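## Task

Bring plate E07 into nest OUT. The other two plates must finish in the nests they started in. All three must lie flat within their nest's locators, with well A1 at the corner labelled A1, and must stay there with no help from the robot. Finally, open the gripper and pull the hand away.

## Robot and tools

Robot and workcell: two arms, left_arm and right_arm. Each has six joints (waist, shoulder, elbow, wrist pitch, wrist yaw, wrist roll) and a parallel gripper. Either arm may do the work, and the idle one may be parked out of the way. Nest OUT lies between the arms. Nests N1, N2, N3 and RD form an arc in front of them, in that clockwise order seen from above. A fixed bar-code scanner next to RD reads a plate's ID once the plate lies flat in RD with A1 oriented correctly and nothing blocks its view. Well A1 is at the plate's cut-off corner. Plate IDs are not known in advance, so scanning in RD is how to identify them.

Frame: all poses use one scene frame. Its origin is on the table surface midway between the arms, +z up, +x outward over the table, and left_arm sits on the +y side. The arm names do not mean image left or right. The arm bases may be tilted. Mounting plates and the metal frame behind the arms are fixed obstacles, and a "too close" warning counts them as part of the arm on that side. Printed hand positions may be off, more so at long reach.

execute_actions takes "actions": a list holding one action, or an empty list to just get the current state and images. An action may have "rows", "steps" and "until".
- rows: 1 to 15 rows, each applied for one control step (1/30 s). Every row has 14 numbers in [-1, 1]: left_arm's six joints in the order waist, shoulder, elbow, wrist pitch, wrist yaw, wrist roll, then its opening, then the same seven for right_arm. Both arms are always included.
- Joint numbers are offsets, not poses. They are measured from each joint's angle at the start of the action (the last reported angles), not from the previous row. They are scaled so that 1.0 equals 1.264 rad (waist), 1.32 (shoulder), 1.276 (elbow), 1.83 (wrist pitch), 1.686 (wrist yaw) and 2.022 (wrist roll).
- Opening is absolute: +1 is fully open (pad gap 0.094 m) and -1 is closed. A full close needs at least about 0.2 s.
- steps: an integer from 1 to 450. It must be at least the number of rows, and defaults to 15. After the last row, each arm keeps heading for that row's target and each gripper keeps that row's command, so give long moves many steps.
- until: stops the action at the first step where every condition holds. Only the scanner can be named, with fields "code" or "reads", e.g. {"scanner": {"code": "e07"}} or {"scanner": {"reads": [">=", 1]}}. Comparisons are =, !=, <, <=, > and >=, and numbers always need one. It does not stop moving arms. Any unknown name or out-of-range value rejects the whole call before motion.

Joint ranges in radians: waist -2.880 to 2.880, shoulder 0.000 to 3.142, elbow 0.000 to 3.019, wrist pitch -1.693 to 1.571, wrist yaw -1.571 to 1.571, wrist roll -2.094 to 2.094. Asking for more than 0.019 rad beyond a stated end gets the call refused. The true ends may differ by up to 0.019 rad. Requests past a true end are clipped, and the result prints "joint sent to its limit", though the absence of that line does not prove there is more room.

Speed: each step, a joint's target may lead its measured angle by at most 0.264 rad (waist), 0.32 (shoulder), 0.276 (elbow), 0.33 (pitch), 0.186 (yaw) or 0.522 (roll). Targets are also scaled back if they would put the gripper more than 70 mm from where it is. Large moves therefore need several calls. Finish a cut-short move with a new action rather than counting on drift. Moves of a few mm may not register. Arms can sag when sent zero offsets. To hold a pose, let the first call after a pause send offsets that restore the wanted angles, send zeros afterwards, and aim further if a joint stays short.

Results: the state line gives each arm's end_effector_position (m) and end_effector_quat_wxyz. That point lies between the finger pads, about 1 cm behind the tips. Fingers point along the gripper's +z axis and close along its y axis. Joint positions and Joint velocities list each arm's joints (rad, rad/s) and then its pad gap (m, m/s). grip_measured shows finger opening on the command scale, with a fixed per-gripper error of about 1 mm. To grip firmly, command about 0.03 below grip_measured; a smaller margin grips more gently. Pad force tops out near 50 to 62 N and is weaker on very thin parts. "joint command not followed" means the clearance check altered that arm's targets; the arm drops its target and stops soon after. If an arm is shoved far from its target, both arms drop their targets. Scanner output shows "code" (lowercase ID or no_read, never wrong) and "reads" (count of no_read-to-ID changes). MOTOR HOT appears at 85 °C. At 100 °C an OVER-TEMPERATURE FAULT drops that arm and its gripper until it cools, so avoid holding loads for long.

zoom_image: "camera" (cam_high, cam_low, cam_left_wrist or cam_right_wrist) and "region" [x0, y0, x1, y1] in pixels from the top-left corner, at most 504 by 504. All images are 504x504. Calibration data (intrinsics K, distortion, T_world_to_cam) are supplied. Wrist camera poses follow the reported joints, and fixed cameras may be off by a few degrees and millimetres.

finished_scene: "scene" is the integer number of the current scene. It is irreversible and reports whether the goal was met, so only call it once the plates rest correctly and the gripper has released and backed off.

Avoid: dropping plates, knocking anything off the table (this ends the scene), arm-to-arm contact or pressing, slams and very hard pushes. A held part may occasionally be tugged, or a loose one nudged, so check the final placement before ending.

Each tool is called after "Request:" as a command line: name --argument value for each argument, lists and objects as JSON in quotes; but a table of rows of numbers goes row by row, as --pt "numbers of a row", without its own name.

## Session

I'll start by looking at the scene's current state.

Request:
execute_actions --actions '[]'

Scene clock: 0.00 s.
left_arm: end_effector_position=(+0.1613, +0.8057, +0.1638) grip_measured=+1.000 end_effector_quat_wxyz=(+0.102, -0.034, +0.979, +0.171) | right_arm: end_effector_position=(+0.2524, +0.3189, +0.1948) grip_measured=+1.000 end_effector_quat_wxyz=(-0.203, -0.249, +0.930, +0.178)
Joint positions: left_arm=[ 1.409  1.479  1.15  -0.853  0.097  1.23   0.094] | right_arm=[ 1.173  2.109  2.095 -1.629 -0.543  0.45   0.094]
Joint velocities: left_arm=[-0.005 -0.024  0.007  0.002 -0.022 -0.081  0.   ] | right_arm=[-0.015 -0.015 -0.007  0.017 -0.022  0.007  0.   ]
scanner: code=no_read reads=0

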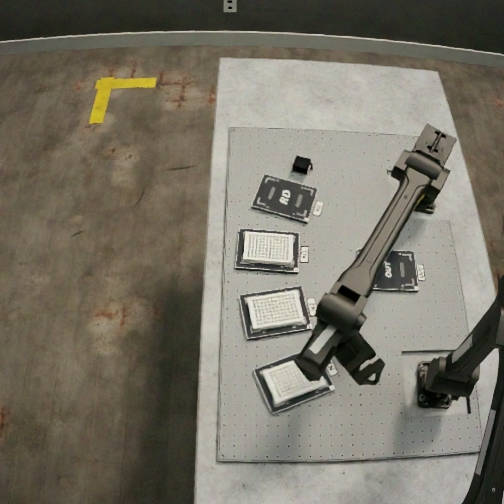

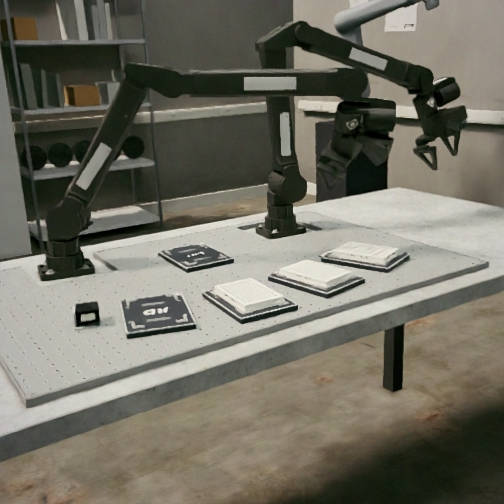

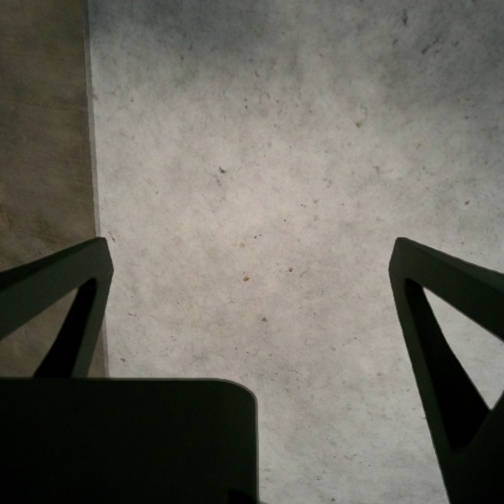

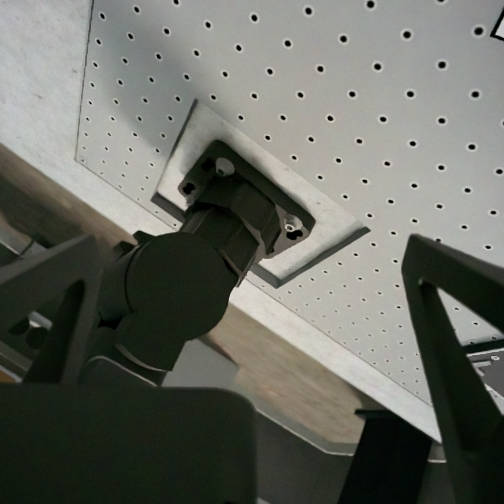

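Request:
zoom_image --camera "cam_high" --region '[210, 140, 450, 430]'

Request:
zoom_image --camera "cam_low" --region '[60, 220, 430, 350]'

Region (210, 140, 450, 430) of cam_high's 504x504 image, scaled by 1.738, with more detail than that image has; it fills the left 417 columns of this view, and the rest is white.

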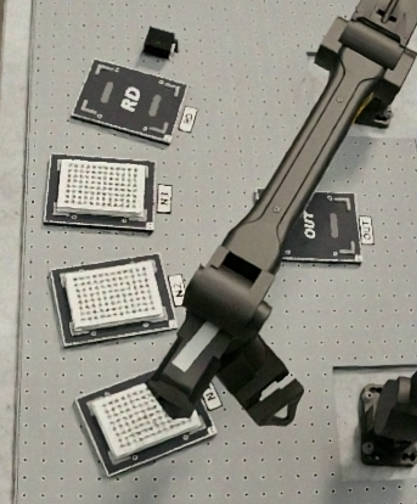

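Region (60, 220, 430, 350) of cam_low's 504x504 image, scaled by 1.362, with more detail than that image has; it fills the top 177 rows of this view, and the rest is white.

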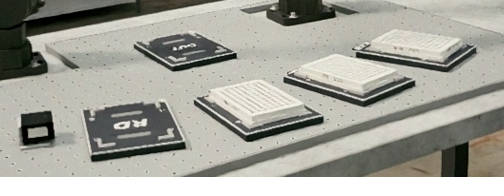

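Request:
zoom_image --camera "cam_low" --region '[195, 265, 305, 330]'

Request:
zoom_image --camera "cam_low" --region '[260, 235, 420, 305]'

Request:
zoom_image --camera "cam_high" --region '[225, 150, 335, 285]'

Region (195, 265, 305, 330) of cam_low's 504x504 image, scaled by 4.582, with more detail than that image has; it fills the top 298 rows of this view, and the rest is white.

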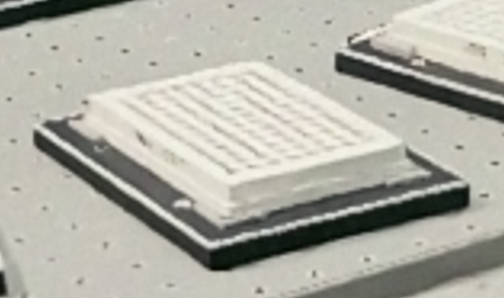

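Region (260, 235, 420, 305) of cam_low's 504x504 image, scaled by 3.150, with more detail than that image has; it fills the top 220 rows of this view, and the rest is white.

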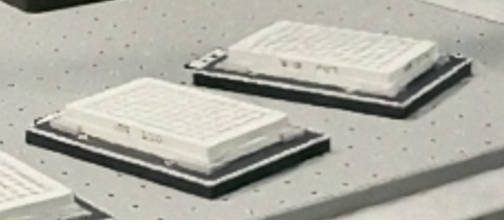

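Region (225, 150, 335, 285) of cam_high's 504x504 image, scaled by 3.733, with more detail than that image has; it fills the left 411 columns of this view, and the rest is white.

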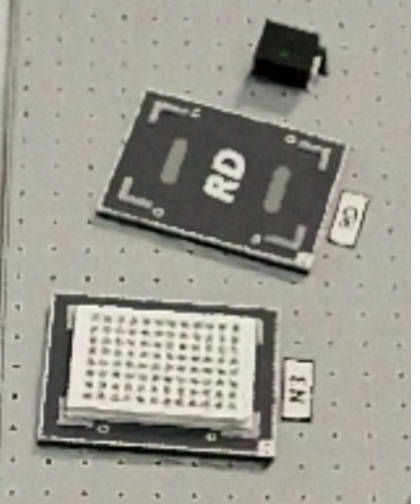

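Request:
zoom_image --camera "cam_low" --region '[280, 262, 330, 292]'

Request:
zoom_image --camera "cam_low" --region '[330, 245, 380, 275]'

Request:
zoom_image --camera "cam_low" --region '[210, 280, 260, 315]'

Region (280, 262, 330, 292) of cam_low's 504x504 image, scaled by 10.080, with more detail than that image has; it fills the top 302 rows of this view, and the rest is white.

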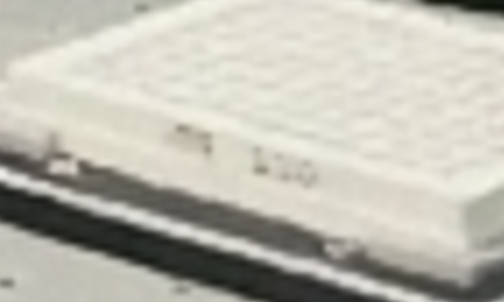

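Region (330, 245, 380, 275) of cam_low's 504x504 image, scaled by 10.080, with more detail than that image has; it fills the top 302 rows of this view, and the rest is white.

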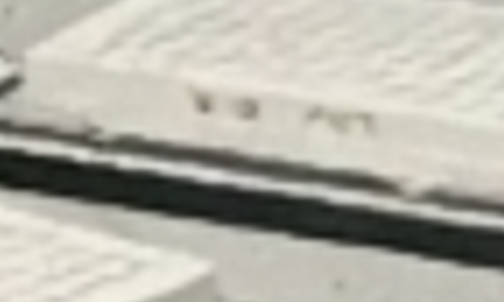

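Region (210, 280, 260, 315) of cam_low's 504x504 image, scaled by 10.080, with more detail than that image has; it fills the top 353 rows of this view, and the rest is white.

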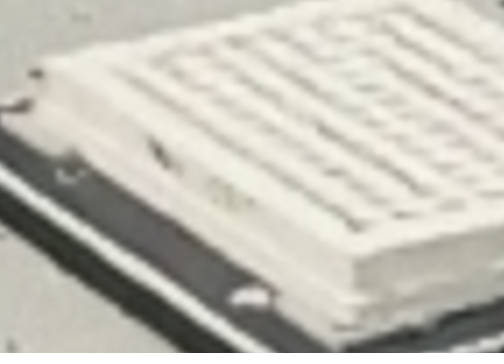

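Request:
execute_actions --actions '[{"rows": [[0,0,1.0,0.466,-0.058,0,1, -0.493,0,0,0.039,0.322,0.717,1]], "steps": 60}]'

Scene clock: 122.00 s.
left_arm: end_effector_position=(+0.1794, +0.9379, +0.7408) grip_measured=+1.000 end_effector_quat_wxyz=(+0.239, -0.024, +0.584, +0.776) | right_arm: end_effector_position=(+0.5844, -0.0242, +0.1695) grip_measured=+1.000 end_effector_quat_wxyz=(-0.002, +0.685, +0.728, -0.005)
Joint positions: left_arm=[ 1.408  1.484  1.885 -0.078  0.005  1.23   0.094] | right_arm=[ 0.559  2.109  2.095 -1.568  0.     1.89   0.094]
Joint velocities: left_arm=[-0.015 -0.005  0.501 -0.012  0.007 -0.022  0.   ] | right_arm=[-0.015 -0.005 -0.017 -0.007  0.037 -0.007  0.   ]
scanner: code=no_read reads=0
camera_calibration (this result's frames):
cam_left_wrist: T_world_to_cam=[[0.410212, 0.201235, -0.889511, 0.396722], [-0.8542, -0.256899, -0.452046, 0.73559], [-0.319482, 0.945255, 0.0665124, -0.756145], [0, 0, 0, 1]] pos_world=[0.224026, 0.823888, 0.735702]
cam_right_wrist: T_world_to_cam=[[-0.998153, -0.0558479, 0.0239147, 0.5765], [-0.0318097, 0.8158, 0.577459, -0.0489832], [-0.0517595, 0.575632, -0.816069, 0.302868], [0, 0, 0, 1]] pos_world=[0.589553, -0.102183, 0.26166]

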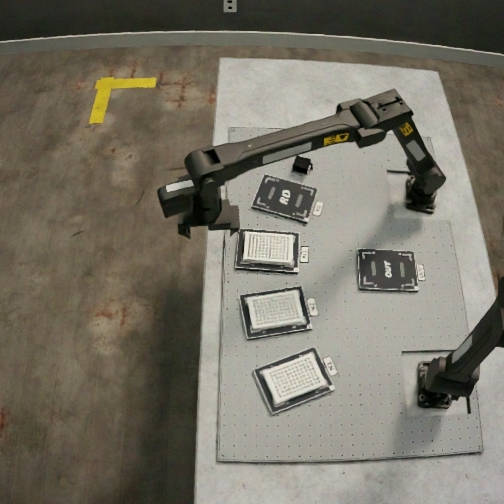

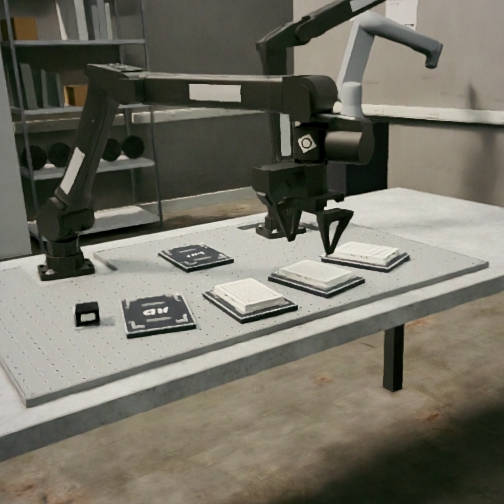

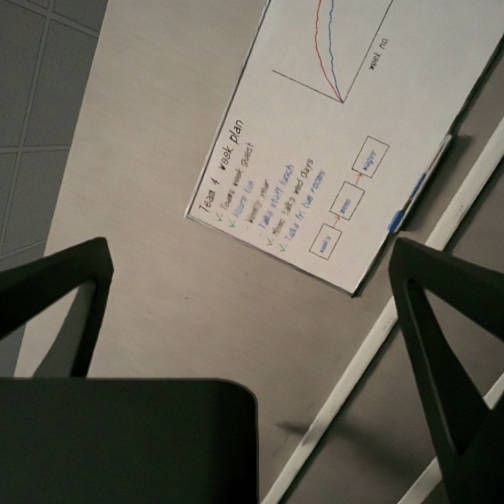

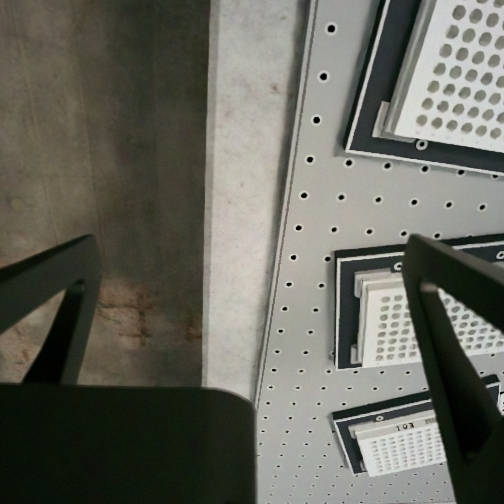

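Request:
zoom_image --camera "cam_right_wrist" --region '[330, 395, 470, 485]'

Request:
zoom_image --camera "cam_right_wrist" --region '[325, 230, 504, 380]'

Region (330, 395, 470, 485) of cam_right_wrist's 504x504 image, scaled by 3.600, with more detail than that image has; it fills the top 324 rows of this view, and the rest is white.

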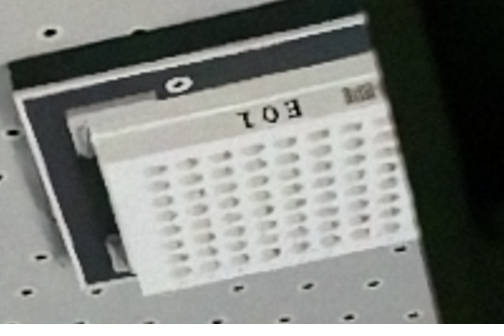

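Region (325, 230, 504, 380) of cam_right_wrist's 504x504 image, scaled by 2.816, with more detail than that image has; it fills the top 422 rows of this view, and the rest is white.

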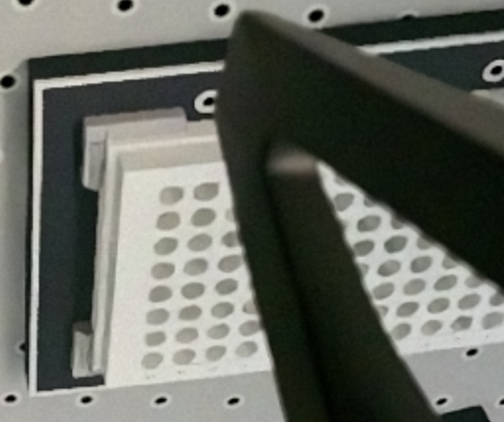

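Request:
zoom_image --camera "cam_right_wrist" --region '[385, 410, 445, 440]'

Region (385, 410, 445, 440) of cam_right_wrist's 504x504 image, scaled by 8.400, with more detail than that image has.

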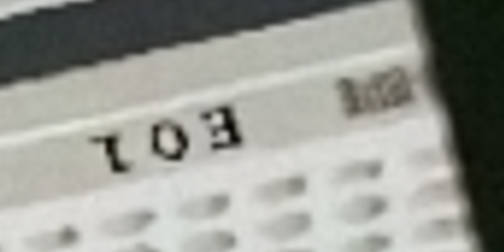

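Request:
execute_actions --actions '[{"rows": [[0,-0.004,0.795,0.043,-0.003,0,1, -0.188,-0.272,-0.494,0.154,0,-0.088,1]], "steps": 60}]'

Scene clock: 244.00 s.
left_arm: end_effector_position=(+0.0491, +0.4364, +1.1376) grip_measured=+1.000 end_effector_quat_wxyz=(+0.292, -0.002, +0.065, +0.954) | right_arm: end_effector_position=(+0.4931, -0.1944, +0.1508) grip_measured=+1.000 end_effector_quat_wxyz=(+0.005, +0.711, +0.703, +0.006)
Joint positions: left_arm=[ 1.408  1.456  2.908 -0.011  0.002  1.23   0.094] | right_arm=[ 0.318  1.727  1.469 -1.298  0.001  1.721  0.094]
Joint velocities: left_arm=[-0.005  0.112 -0.002 -0.012  0.037 -0.037  0.   ] | right_arm=[ 0.005 -0.024 -0.002 -0.002 -0.037  0.007  0.   ]
scanner: code=no_read reads=0
camera_calibration (this result's frames):
cam_left_wrist: T_world_to_cam=[[0.568692, 0.813671, -0.120533, -0.245828], [-0.685703, 0.388026, -0.615831, 0.571494], [-0.454314, 0.432868, 0.778604, -0.929995], [0, 0, 0, 1]] pos_world=[0.109166, 0.380833, 1.04641]
cam_right_wrist: T_world_to_cam=[[-0.999869, 0.0161291, -0.00164582, 0.495025], [0.0121559, 0.812965, 0.582186, 0.074785], [0.0107282, 0.582089, -0.813054, 0.35083], [0, 0, 0, 1]] pos_world=[0.490287, -0.272996, 0.24252]

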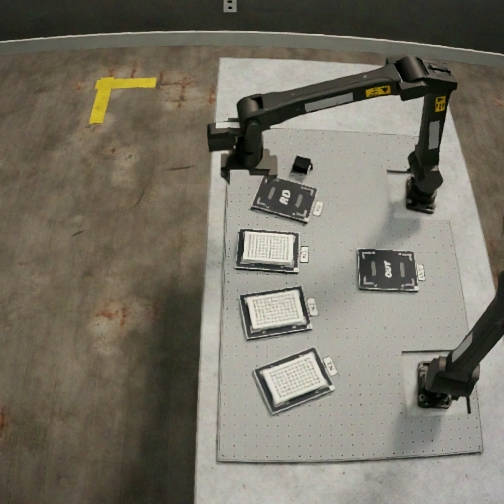

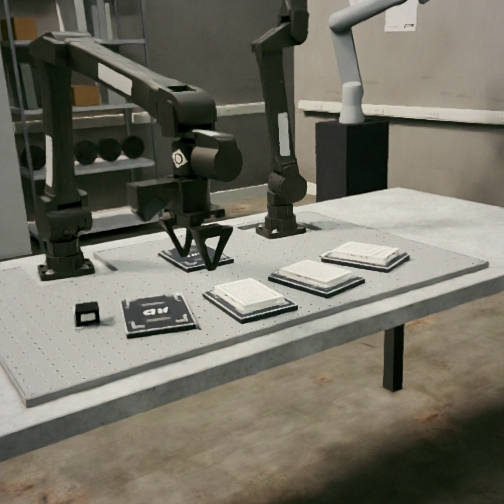

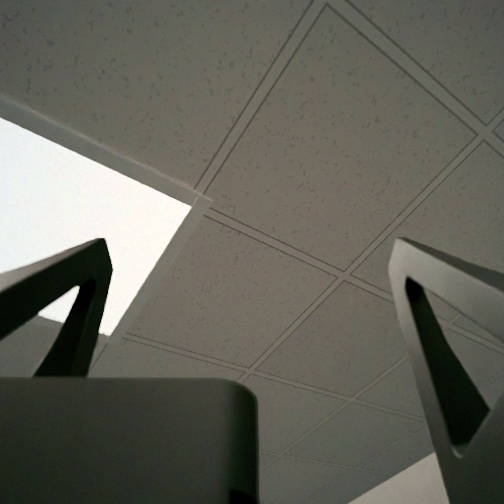

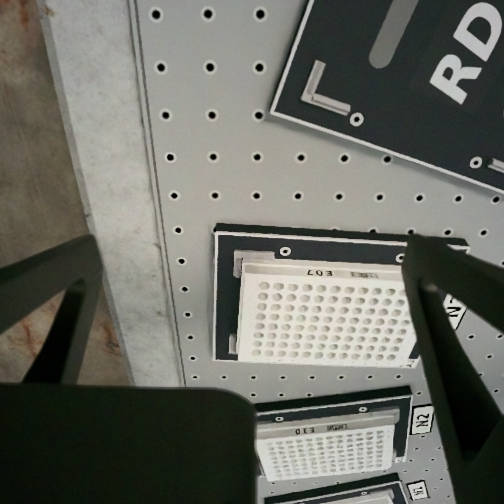

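Labels are visible for N3 and N2. Let me zoom.

Request:
zoom_image --camera "cam_right_wrist" --region '[290, 255, 400, 290]'

Request:
zoom_image --camera "cam_right_wrist" --region '[270, 410, 380, 450]'

Region (290, 255, 400, 290) of cam_right_wrist's 504x504 image, scaled by 4.582, with more detail than that image has; it fills the top 160 rows of this view, and the rest is white.

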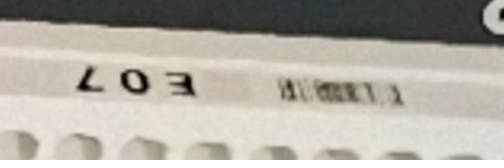

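Region (270, 410, 380, 450) of cam_right_wrist's 504x504 image, scaled by 4.582, with more detail than that image has; it fills the top 183 rows of this view, and the rest is white.

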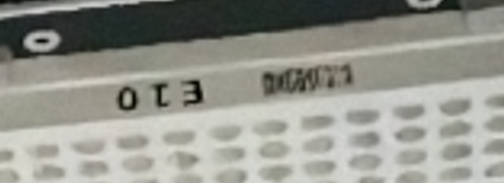

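Request:
zoom_image --camera "cam_right_wrist" --region '[298, 262, 342, 284]'

Request:
zoom_image --camera "cam_right_wrist" --region '[200, 215, 480, 380]'

Region (298, 262, 342, 284) of cam_right_wrist's 504x504 image, scaled by 11.455, with more detail than that image has.

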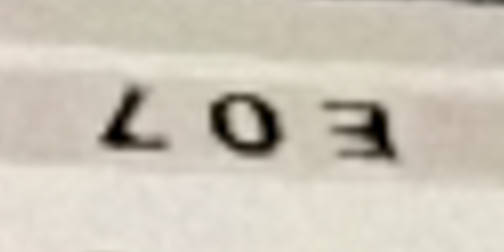

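Region (200, 215, 480, 380) of cam_right_wrist's 504x504 image, scaled by 1.800, with more detail than that image has; it fills the top 297 rows of this view, and the rest is white.

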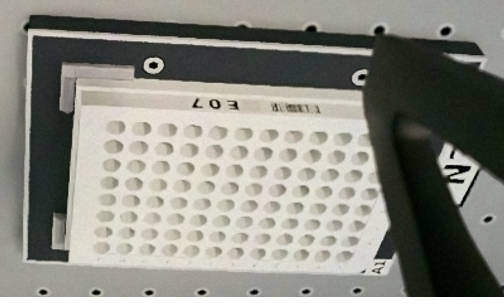

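Request:
zoom_image --camera "cam_high" --region '[345, 235, 445, 305]'

Request:
zoom_image --camera "cam_high" --region '[225, 220, 325, 290]'

Region (345, 235, 445, 305) of cam_high's 504x504 image, scaled by 5.040, with more detail than that image has; it fills the top 353 rows of this view, and the rest is white.

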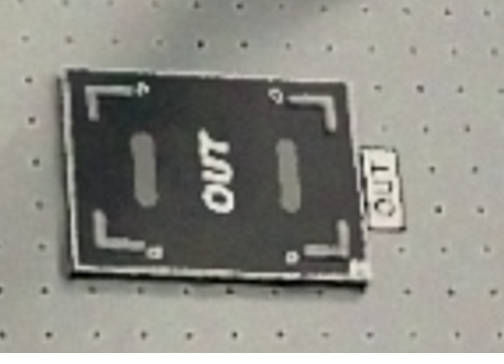

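Region (225, 220, 325, 290) of cam_high's 504x504 image, scaled by 5.040, with more detail than that image has; it fills the top 353 rows of this view, and the rest is white.

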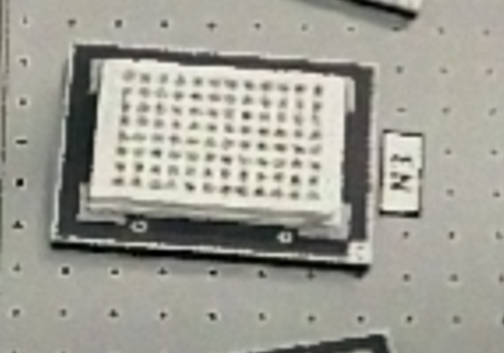

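Request:
zoom_image --camera "cam_right_wrist" --region '[205, 225, 305, 300]'

Request:
zoom_image --camera "cam_right_wrist" --region '[205, 310, 305, 385]'

Request:
zoom_image --camera "cam_right_wrist" --region '[360, 310, 460, 385]'

Region (205, 225, 305, 300) of cam_right_wrist's 504x504 image, scaled by 5.040, with more detail than that image has; it fills the top 378 rows of this view, and the rest is white.

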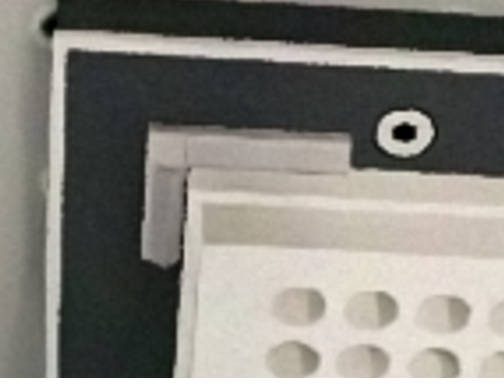

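Region (205, 310, 305, 385) of cam_right_wrist's 504x504 image, scaled by 5.040, with more detail than that image has; it fills the top 378 rows of this view, and the rest is white.

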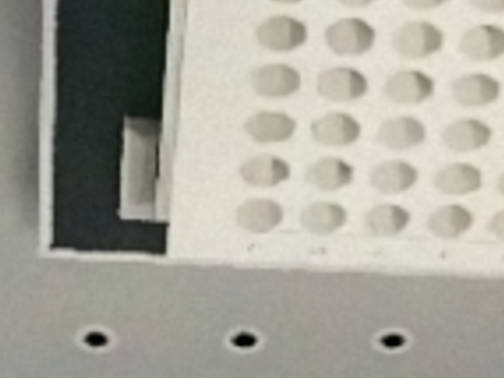

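Region (360, 310, 460, 385) of cam_right_wrist's 504x504 image, scaled by 5.040, with more detail than that image has; it fills the top 378 rows of this view, and the rest is white.

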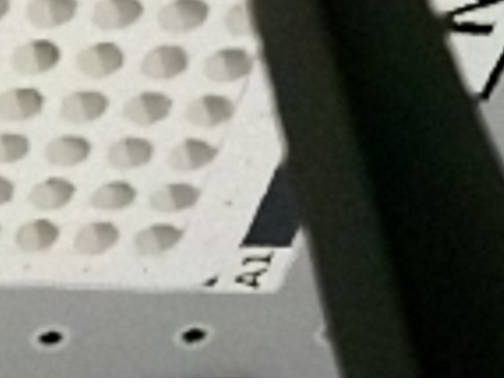

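Request:
execute_actions --actions '[{"rows": [[0,0,0,0,0,0,1, 0.2173,0.018,-0.1154,0.0853,0,-0.6058,1]], "steps": 45}]'

Scene clock: 365.50 s.
left_arm: end_effector_position=(+0.0510, +0.4437, +1.1367) grip_measured=+1.000 end_effector_quat_wxyz=(+0.292, -0.002, +0.070, +0.954) | right_arm: end_effector_position=(+0.4382, -0.0633, +0.0974) grip_measured=+1.000 end_effector_quat_wxyz=(+0.005, +0.045, +0.999, +0.003)
Joint positions: left_arm=[ 1.408  1.459  2.9   -0.011  0.002  1.23   0.094] | right_arm=[ 0.594  1.731  1.327 -1.154 -0.     0.506  0.094]
Joint velocities: left_arm=[-0.005 -0.005 -0.002  0.007 -0.007 -0.037  0.   ] | right_arm=[-0.005 -0.005 -0.007 -0.012  0.007 -0.066  0.   ]
scanner: code=no_read reads=0
camera_calibration (this result's frames):
cam_left_wrist: T_world_to_cam=[[0.568356, 0.812373, -0.130462, -0.241064], [-0.687354, 0.381647, -0.617973, 0.574744], [-0.452235, 0.440902, 0.775299, -0.931493], [0, 0, 0, 1]] pos_world=[0.110809, 0.387182, 1.04591]
cam_right_wrist: T_world_to_cam=[[-0.0956986, -0.995388, 0.00671837, -0.023151], [-0.816069, 0.0823197, 0.572062, 0.317679], [-0.569976, 0.0492628, -0.820183, 0.453151], [0, 0, 0, 1]] pos_world=[0.515318, -0.071519, 0.19009]

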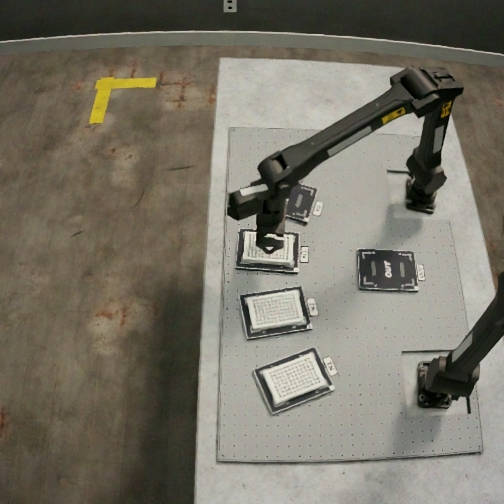

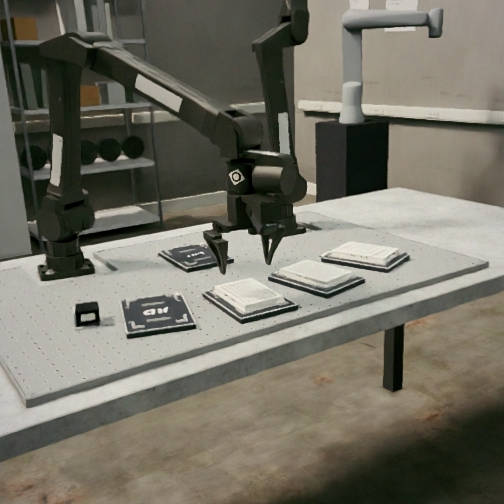

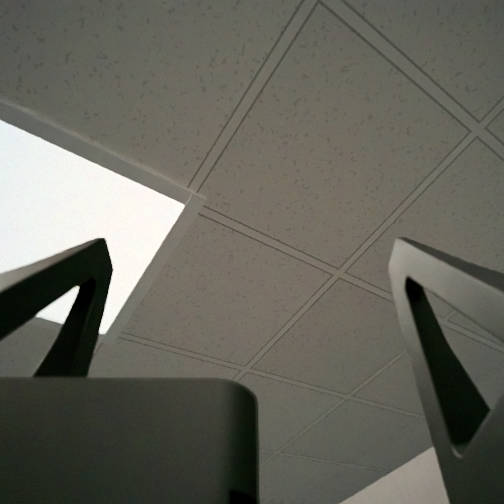

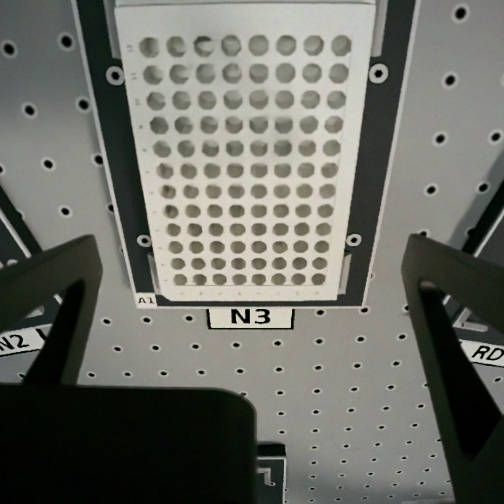

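Request:
zoom_image --camera "cam_right_wrist" --region '[100, 0, 400, 150]'

Request:
zoom_image --camera "cam_right_wrist" --region '[80, 200, 430, 330]'

Region (100, 0, 400, 150) of cam_right_wrist's 504x504 image, scaled by 1.680, with more detail than that image has.

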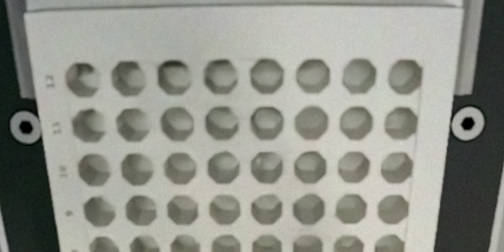

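Region (80, 200, 430, 330) of cam_right_wrist's 504x504 image, scaled by 1.440, with more detail than that image has; it fills the top 187 rows of this view, and the rest is white.

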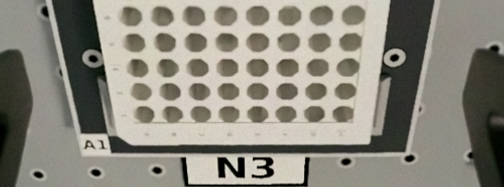

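Request:
execute_actions --actions '[{"rows": [[0,0,0,0,0,0,1, 0,0.0062,-0.003,0.0051,0,0,1],[0,0,0,0,0,0,1, -0.001,0.0125,-0.006,0.0102,0,0,1],[0,0,0,0,0,0,1, -0.001,0.0187,-0.009,0.0154,0,0,1],[0,0,0,0,0,0,1, -0.001,0.025,-0.012,0.0205,0,0,1],[0,0,0,0,0,0,1, -0.002,0.0312,-0.015,0.0256,0,0,1],[0,0,0,0,0,0,1, -0.002,0.0374,-0.018,0.0307,0,0,1],[0,0,0,0,0,0,1, -0.002,0.0437,-0.021,0.0358,0,0,1],[0,0,0,0,0,0,1, -0.003,0.05,-0.024,0.041,0,0,1],[0,0,0,0,0,0,1, -0.003,0.0562,-0.027,0.0461,0,0,1],[0,0,0,0,0,0,1, -0.003,0.0624,-0.0299,0.0512,0,0,1]], "steps": 27}]'

Scene clock: 440.73 s.
left_arm: end_effector_position=(+0.0510, +0.4437, +1.1367) grip_measured=+1.000 end_effector_quat_wxyz=(+0.292, -0.002, +0.070, +0.954) | right_arm: end_effector_position=(+0.4396, -0.0627, +0.0525) grip_measured=+1.000 end_effector_quat_wxyz=(-0.004, +0.045, +0.999, -0.002)
Joint positions: left_arm=[ 1.408  1.459  2.9   -0.011  0.002  1.23   0.094] | right_arm=[ 0.594  1.798  1.291 -1.072 -0.     0.506  0.094]
Joint velocities: left_arm=[ 0.005  0.005  0.017  0.017 -0.022 -0.007  0.   ] | right_arm=[-0.005 -0.015 -0.012 -0.017  0.037 -0.051  0.   ]
scanner: code=no_read reads=0
camera_calibration (this result's frames):
cam_left_wrist: T_world_to_cam=[[0.568356, 0.812373, -0.130462, -0.241064], [-0.687354, 0.381647, -0.617973, 0.574744], [-0.452235, 0.440902, 0.775299, -0.931493], [0, 0, 0, 1]] pos_world=[0.110809, 0.387182, 1.04591]
cam_right_wrist: T_world_to_cam=[[-0.0950794, -0.995318, 0.017353, -0.0229568], [-0.804568, 0.0870994, 0.587439, 0.338833], [-0.5862, 0.0418917, -0.809082, 0.423172], [0, 0, 0, 1]] pos_world=[0.518495, -0.0700889, 0.143736]

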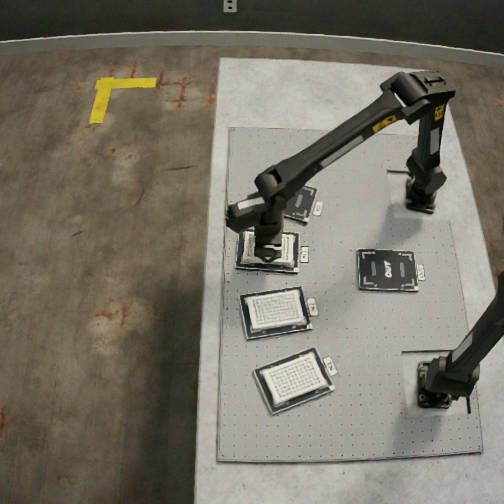

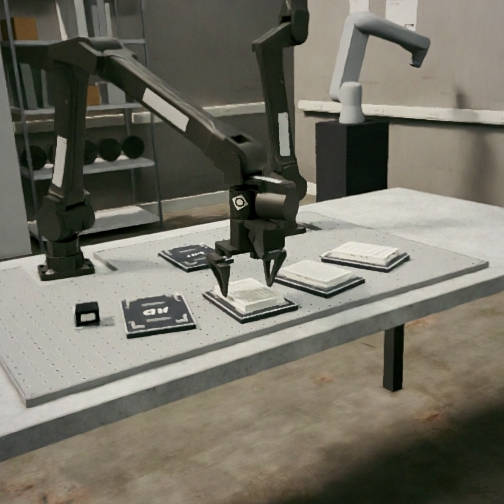

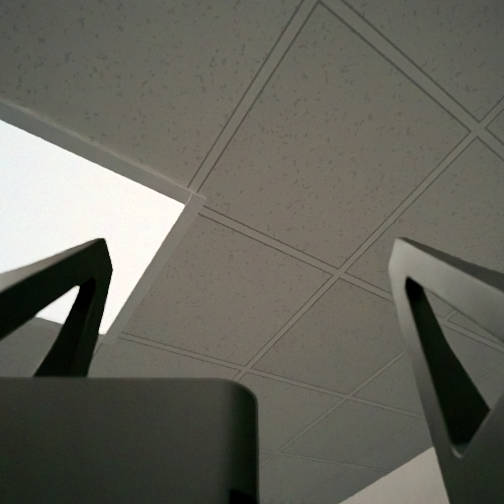

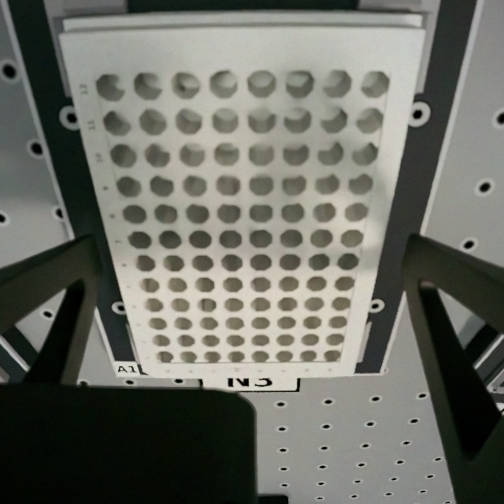

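Request:
zoom_image --camera "cam_right_wrist" --region '[60, 190, 200, 300]'

Request:
zoom_image --camera "cam_right_wrist" --region '[310, 190, 450, 300]'

Region (60, 190, 200, 300) of cam_right_wrist's 504x504 image, scaled by 3.600, with more detail than that image has; it fills the top 396 rows of this view, and the rest is white.

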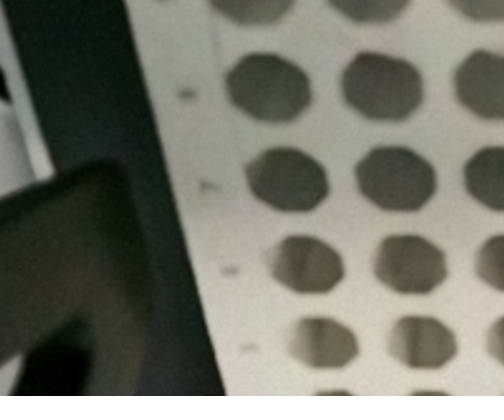

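Region (310, 190, 450, 300) of cam_right_wrist's 504x504 image, scaled by 3.600, with more detail than that image has; it fills the top 396 rows of this view, and the rest is white.

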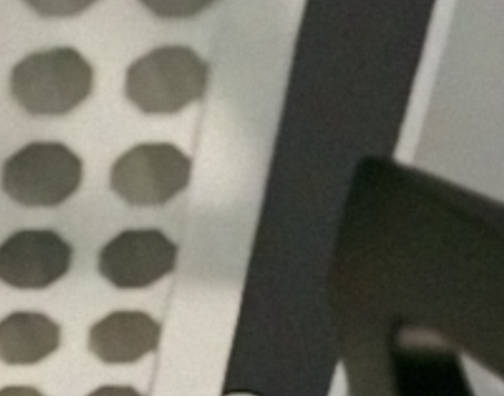

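Request:
execute_actions --actions '[{"rows": [[0,0,0,0,0,0,1, 0,0.0042,-0.0019,0.0045,0,-0.002,1],[0,0,0,0,0,0,1, 0,0.0084,-0.0037,0.0091,0,-0.004,1],[0,0,0,0,0,0,1, 0,0.0127,-0.0056,0.0136,0,-0.006,1],[0,0,0,0,0,0,1, 0,0.0169,-0.0074,0.0181,0,-0.008,1],[0,0,0,0,0,0,1, 0,0.0211,-0.0093,0.0227,0,-0.010,1],[0,0,0,0,0,0,1, 0,0.0253,-0.0111,0.0272,0,-0.011,1]], "steps": 22}]'

Scene clock: 488.47 s.
left_arm: end_effector_position=(+0.0510, +0.4437, +1.1367) grip_measured=+1.000 end_effector_quat_wxyz=(+0.292, -0.002, +0.070, +0.954) | right_arm: end_effector_position=(+0.4456, -0.0600, +0.0499) grip_measured=+1.000 end_effector_quat_wxyz=(+0.009, +0.039, +0.999, +0.005)
Joint positions: left_arm=[ 1.408  1.459  2.9   -0.011  0.002  1.23   0.094] | right_arm=[ 0.594  1.8    1.285 -1.035 -0.     0.493  0.094]
Joint velocities: left_arm=[-0.005 -0.015  0.002 -0.002 -0.007 -0.037  0.   ] | right_arm=[ 0.005 -0.005  0.007  0.012 -0.037 -0.051  0.   ]
scanner: code=no_read reads=0
camera_calibration (this result's frames):
cam_left_wrist: T_world_to_cam=[[0.568356, 0.812373, -0.130462, -0.241064], [-0.687354, 0.381647, -0.617973, 0.574744], [-0.452235, 0.440902, 0.775299, -0.931493], [0, 0, 0, 1]] pos_world=[0.110809, 0.387182, 1.04591]
cam_right_wrist: T_world_to_cam=[[-0.0828192, -0.996561, 0.00284593, -0.0245025], [-0.821476, 0.069885, 0.565945, 0.352562], [-0.564197, 0.0445333, -0.824438, 0.415605], [0, 0, 0, 1]] pos_world=[0.522075, -0.0675653, 0.14318]

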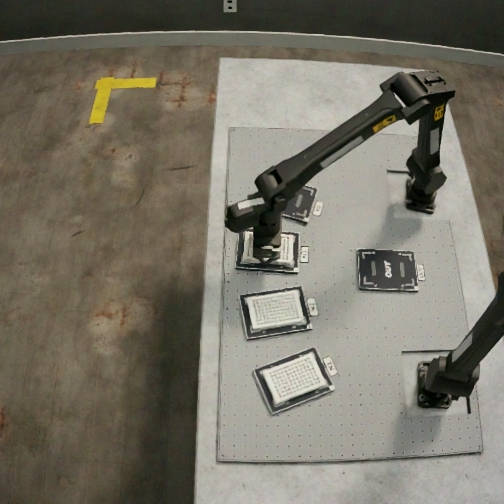

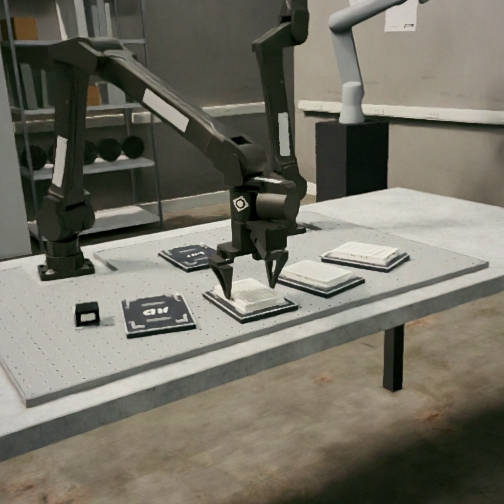

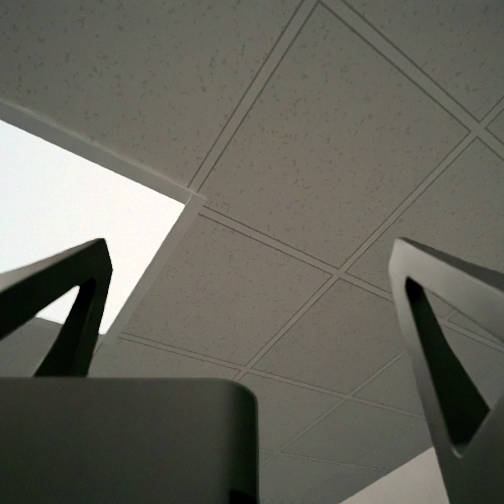

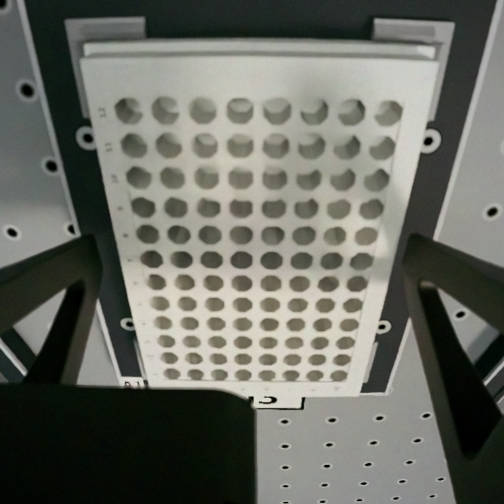

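Request:
execute_actions --actions '[]'

Scene clock: 533.93 s.
left_arm: end_effector_position=(+0.0510, +0.4437, +1.1367) grip_measured=+1.000 end_effector_quat_wxyz=(+0.292, -0.002, +0.070, +0.954) | right_arm: end_effector_position=(+0.4456, -0.0600, +0.0499) grip_measured=+1.000 end_effector_quat_wxyz=(+0.009, +0.039, +0.999, +0.005)
Joint positions: left_arm=[ 1.408  1.459  2.9   -0.011  0.002  1.23   0.094] | right_arm=[ 0.594  1.8    1.285 -1.035 -0.     0.493  0.094]
Joint velocities: left_arm=[-0.005 -0.005 -0.012  0.002  0.007 -0.022  0.   ] | right_arm=[-0.005 -0.015 -0.002  0.007  0.007  0.007  0.   ]
scanner: code=no_read reads=0
camera_calibration (this result's frames):
cam_left_wrist: T_world_to_cam=[[0.568356, 0.812373, -0.130462, -0.241064], [-0.687354, 0.381647, -0.617973, 0.574744], [-0.452235, 0.440902, 0.775299, -0.931493], [0, 0, 0, 1]] pos_world=[0.110809, 0.387182, 1.04591]
cam_right_wrist: T_world_to_cam=[[-0.0824392, -0.996592, 0.00285285, -0.0246741], [-0.821504, 0.0695758, 0.565942, 0.352556], [-0.564211, 0.0443121, -0.82444, 0.415599], [0, 0, 0, 1]] pos_world=[0.522078, -0.0675354, 0.143181]

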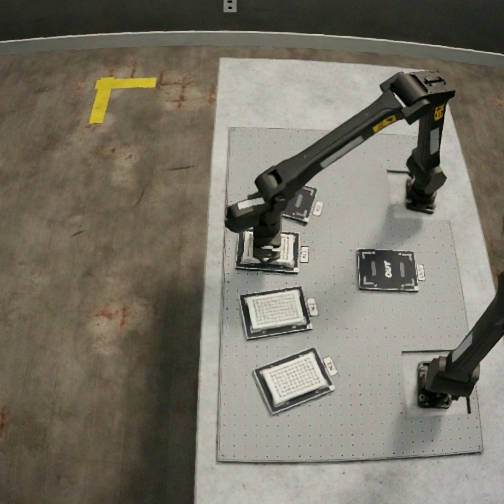

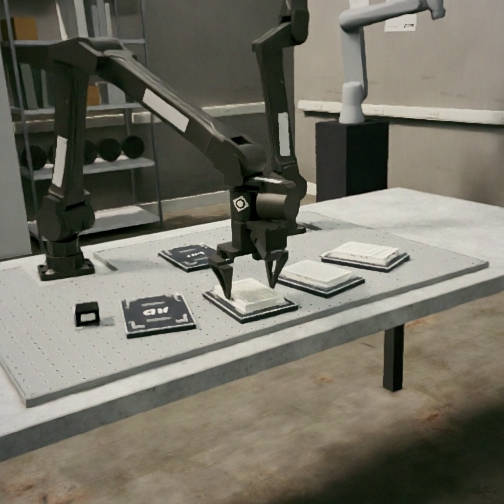

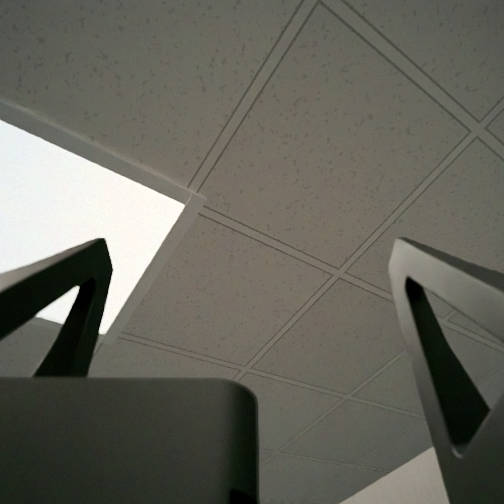

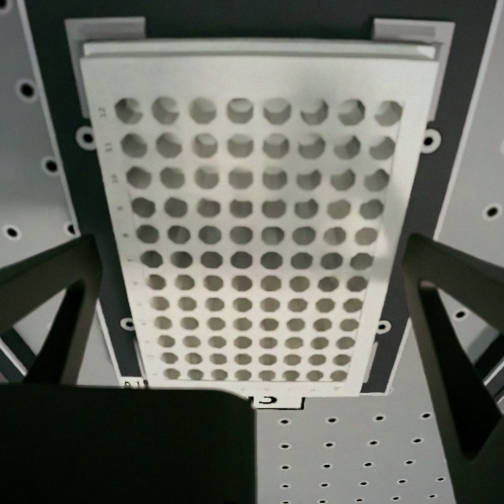

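Request:
execute_actions --actions '[{"rows": [[0,0,0,0,0,0,1, 0,0.0245,-0.0066,0.0071,0,-0.0045,1],[0,0,0,0,0,0,1, 0,0.0255,-0.007,0.0071,0,-0.0045,1],[0,0,0,0,0,0,1, 0,0.0265,-0.0073,0.0071,0,-0.0045,1],[0,0,0,0,0,0,1, 0,0.0275,-0.0076,0.0071,0,-0.0045,1],[0,0,0,0,0,0,1, 0,0.0285,-0.008,0.0071,0,-0.0045,1],[0,0,0,0,0,0,1, 0,0.0295,-0.0083,0.0071,0,-0.0045,1],[0,0,0,0,0,0,1, 0,0.0305,-0.0086,0.0071,0,-0.0045,1],[0,0,0,0,0,0,1, 0,0.0315,-0.009,0.0071,0,-0.0045,1],[0,0,0,0,0,0,1, 0,0.0325,-0.0093,0.0071,0,-0.0045,1],[0,0,0,0,0,0,1, 0,0.0335,-0.0096,0.0071,0,-0.0045,1],[0,0,0,0,0,0,1, 0,0.0345,-0.0099,0.0071,0,-0.0045,1],[0,0,0,0,0,0,1, 0,0.0356,-0.0102,0.0071,0,-0.0045,1]], "steps": 20}]'

Scene clock: 578.73 s.
left_arm: end_effector_position=(+0.0510, +0.4437, +1.1367) grip_measured=+1.000 end_effector_quat_wxyz=(+0.292, -0.002, +0.070, +0.954) | right_arm: end_effector_position=(+0.4421, -0.0616, +0.0394) grip_measured=+1.000 end_effector_quat_wxyz=(-0.001, +0.039, +0.999, -0.000)
Joint positions: left_arm=[ 1.408  1.459  2.9   -0.011  0.002  1.23   0.094] | right_arm=[ 0.594  1.818  1.279 -1.034 -0.     0.493  0.094]
Joint velocities: left_arm=[ 0.005 -0.005 -0.012 -0.007 -0.037 -0.037  0.   ] | right_arm=[ 0.005 -0.005 -0.017 -0.002  0.007 -0.022  0.   ]
scanner: code=no_read reads=0
camera_calibration (this result's frames):
cam_left_wrist: T_world_to_cam=[[0.568356, 0.812373, -0.130462, -0.241064], [-0.687354, 0.381647, -0.617973, 0.574744], [-0.452235, 0.440902, 0.775299, -0.931493], [0, 0, 0, 1]] pos_world=[0.110809, 0.387182, 1.04591]
cam_right_wrist: T_world_to_cam=[[-0.0822697, -0.996517, 0.0136026, -0.0269658], [-0.809684, 0.0747908, 0.582081, 0.350166], [-0.581072, 0.0368738, -0.813017, 0.411616], [0, 0, 0, 1]] pos_world=[0.520483, -0.0682389, 0.131192]

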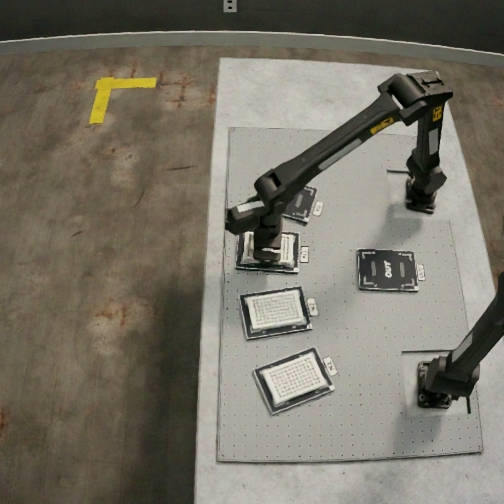

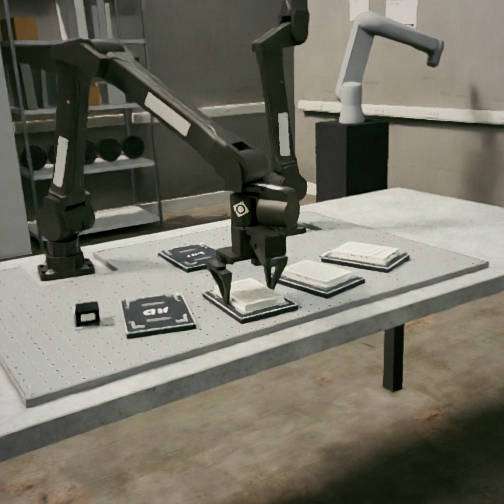

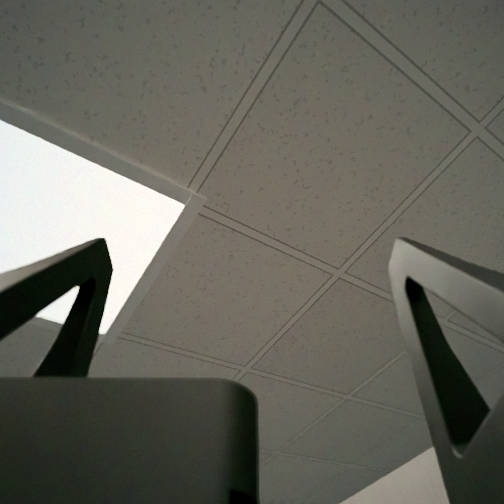

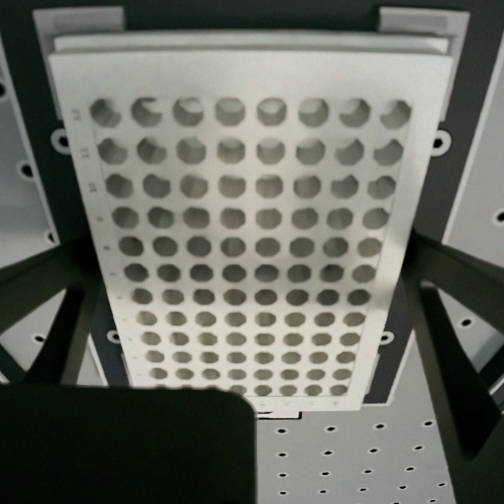

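Request:
zoom_image --camera "cam_right_wrist" --region '[50, 190, 190, 300]'

Request:
zoom_image --camera "cam_right_wrist" --region '[320, 190, 460, 300]'

Request:
zoom_image --camera "cam_low" --region '[195, 250, 310, 325]'

Region (50, 190, 190, 300) of cam_right_wrist's 504x504 image, scaled by 3.600, with more detail than that image has; it fills the top 396 rows of this view, and the rest is white.

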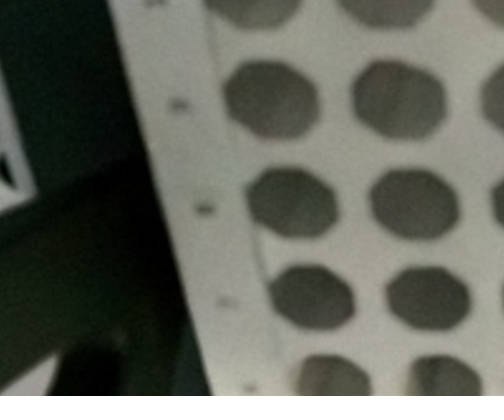

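Region (320, 190, 460, 300) of cam_right_wrist's 504x504 image, scaled by 3.600, with more detail than that image has; it fills the top 396 rows of this view, and the rest is white.

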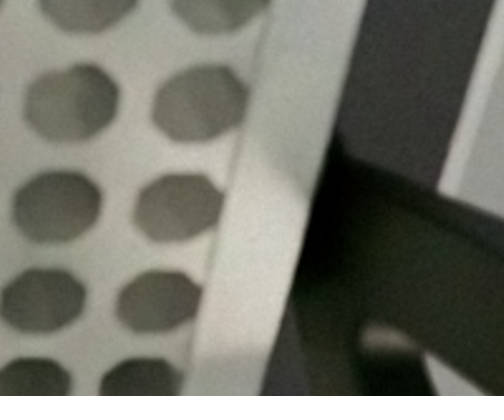

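Region (195, 250, 310, 325) of cam_low's 504x504 image, scaled by 4.383, with more detail than that image has; it fills the top 329 rows of this view, and the rest is white.

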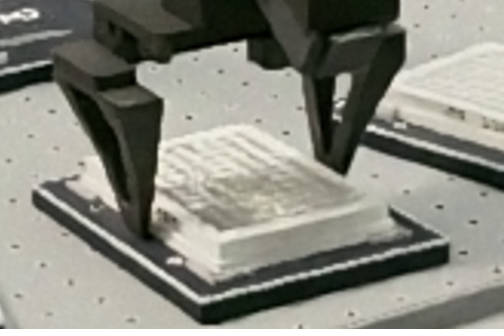

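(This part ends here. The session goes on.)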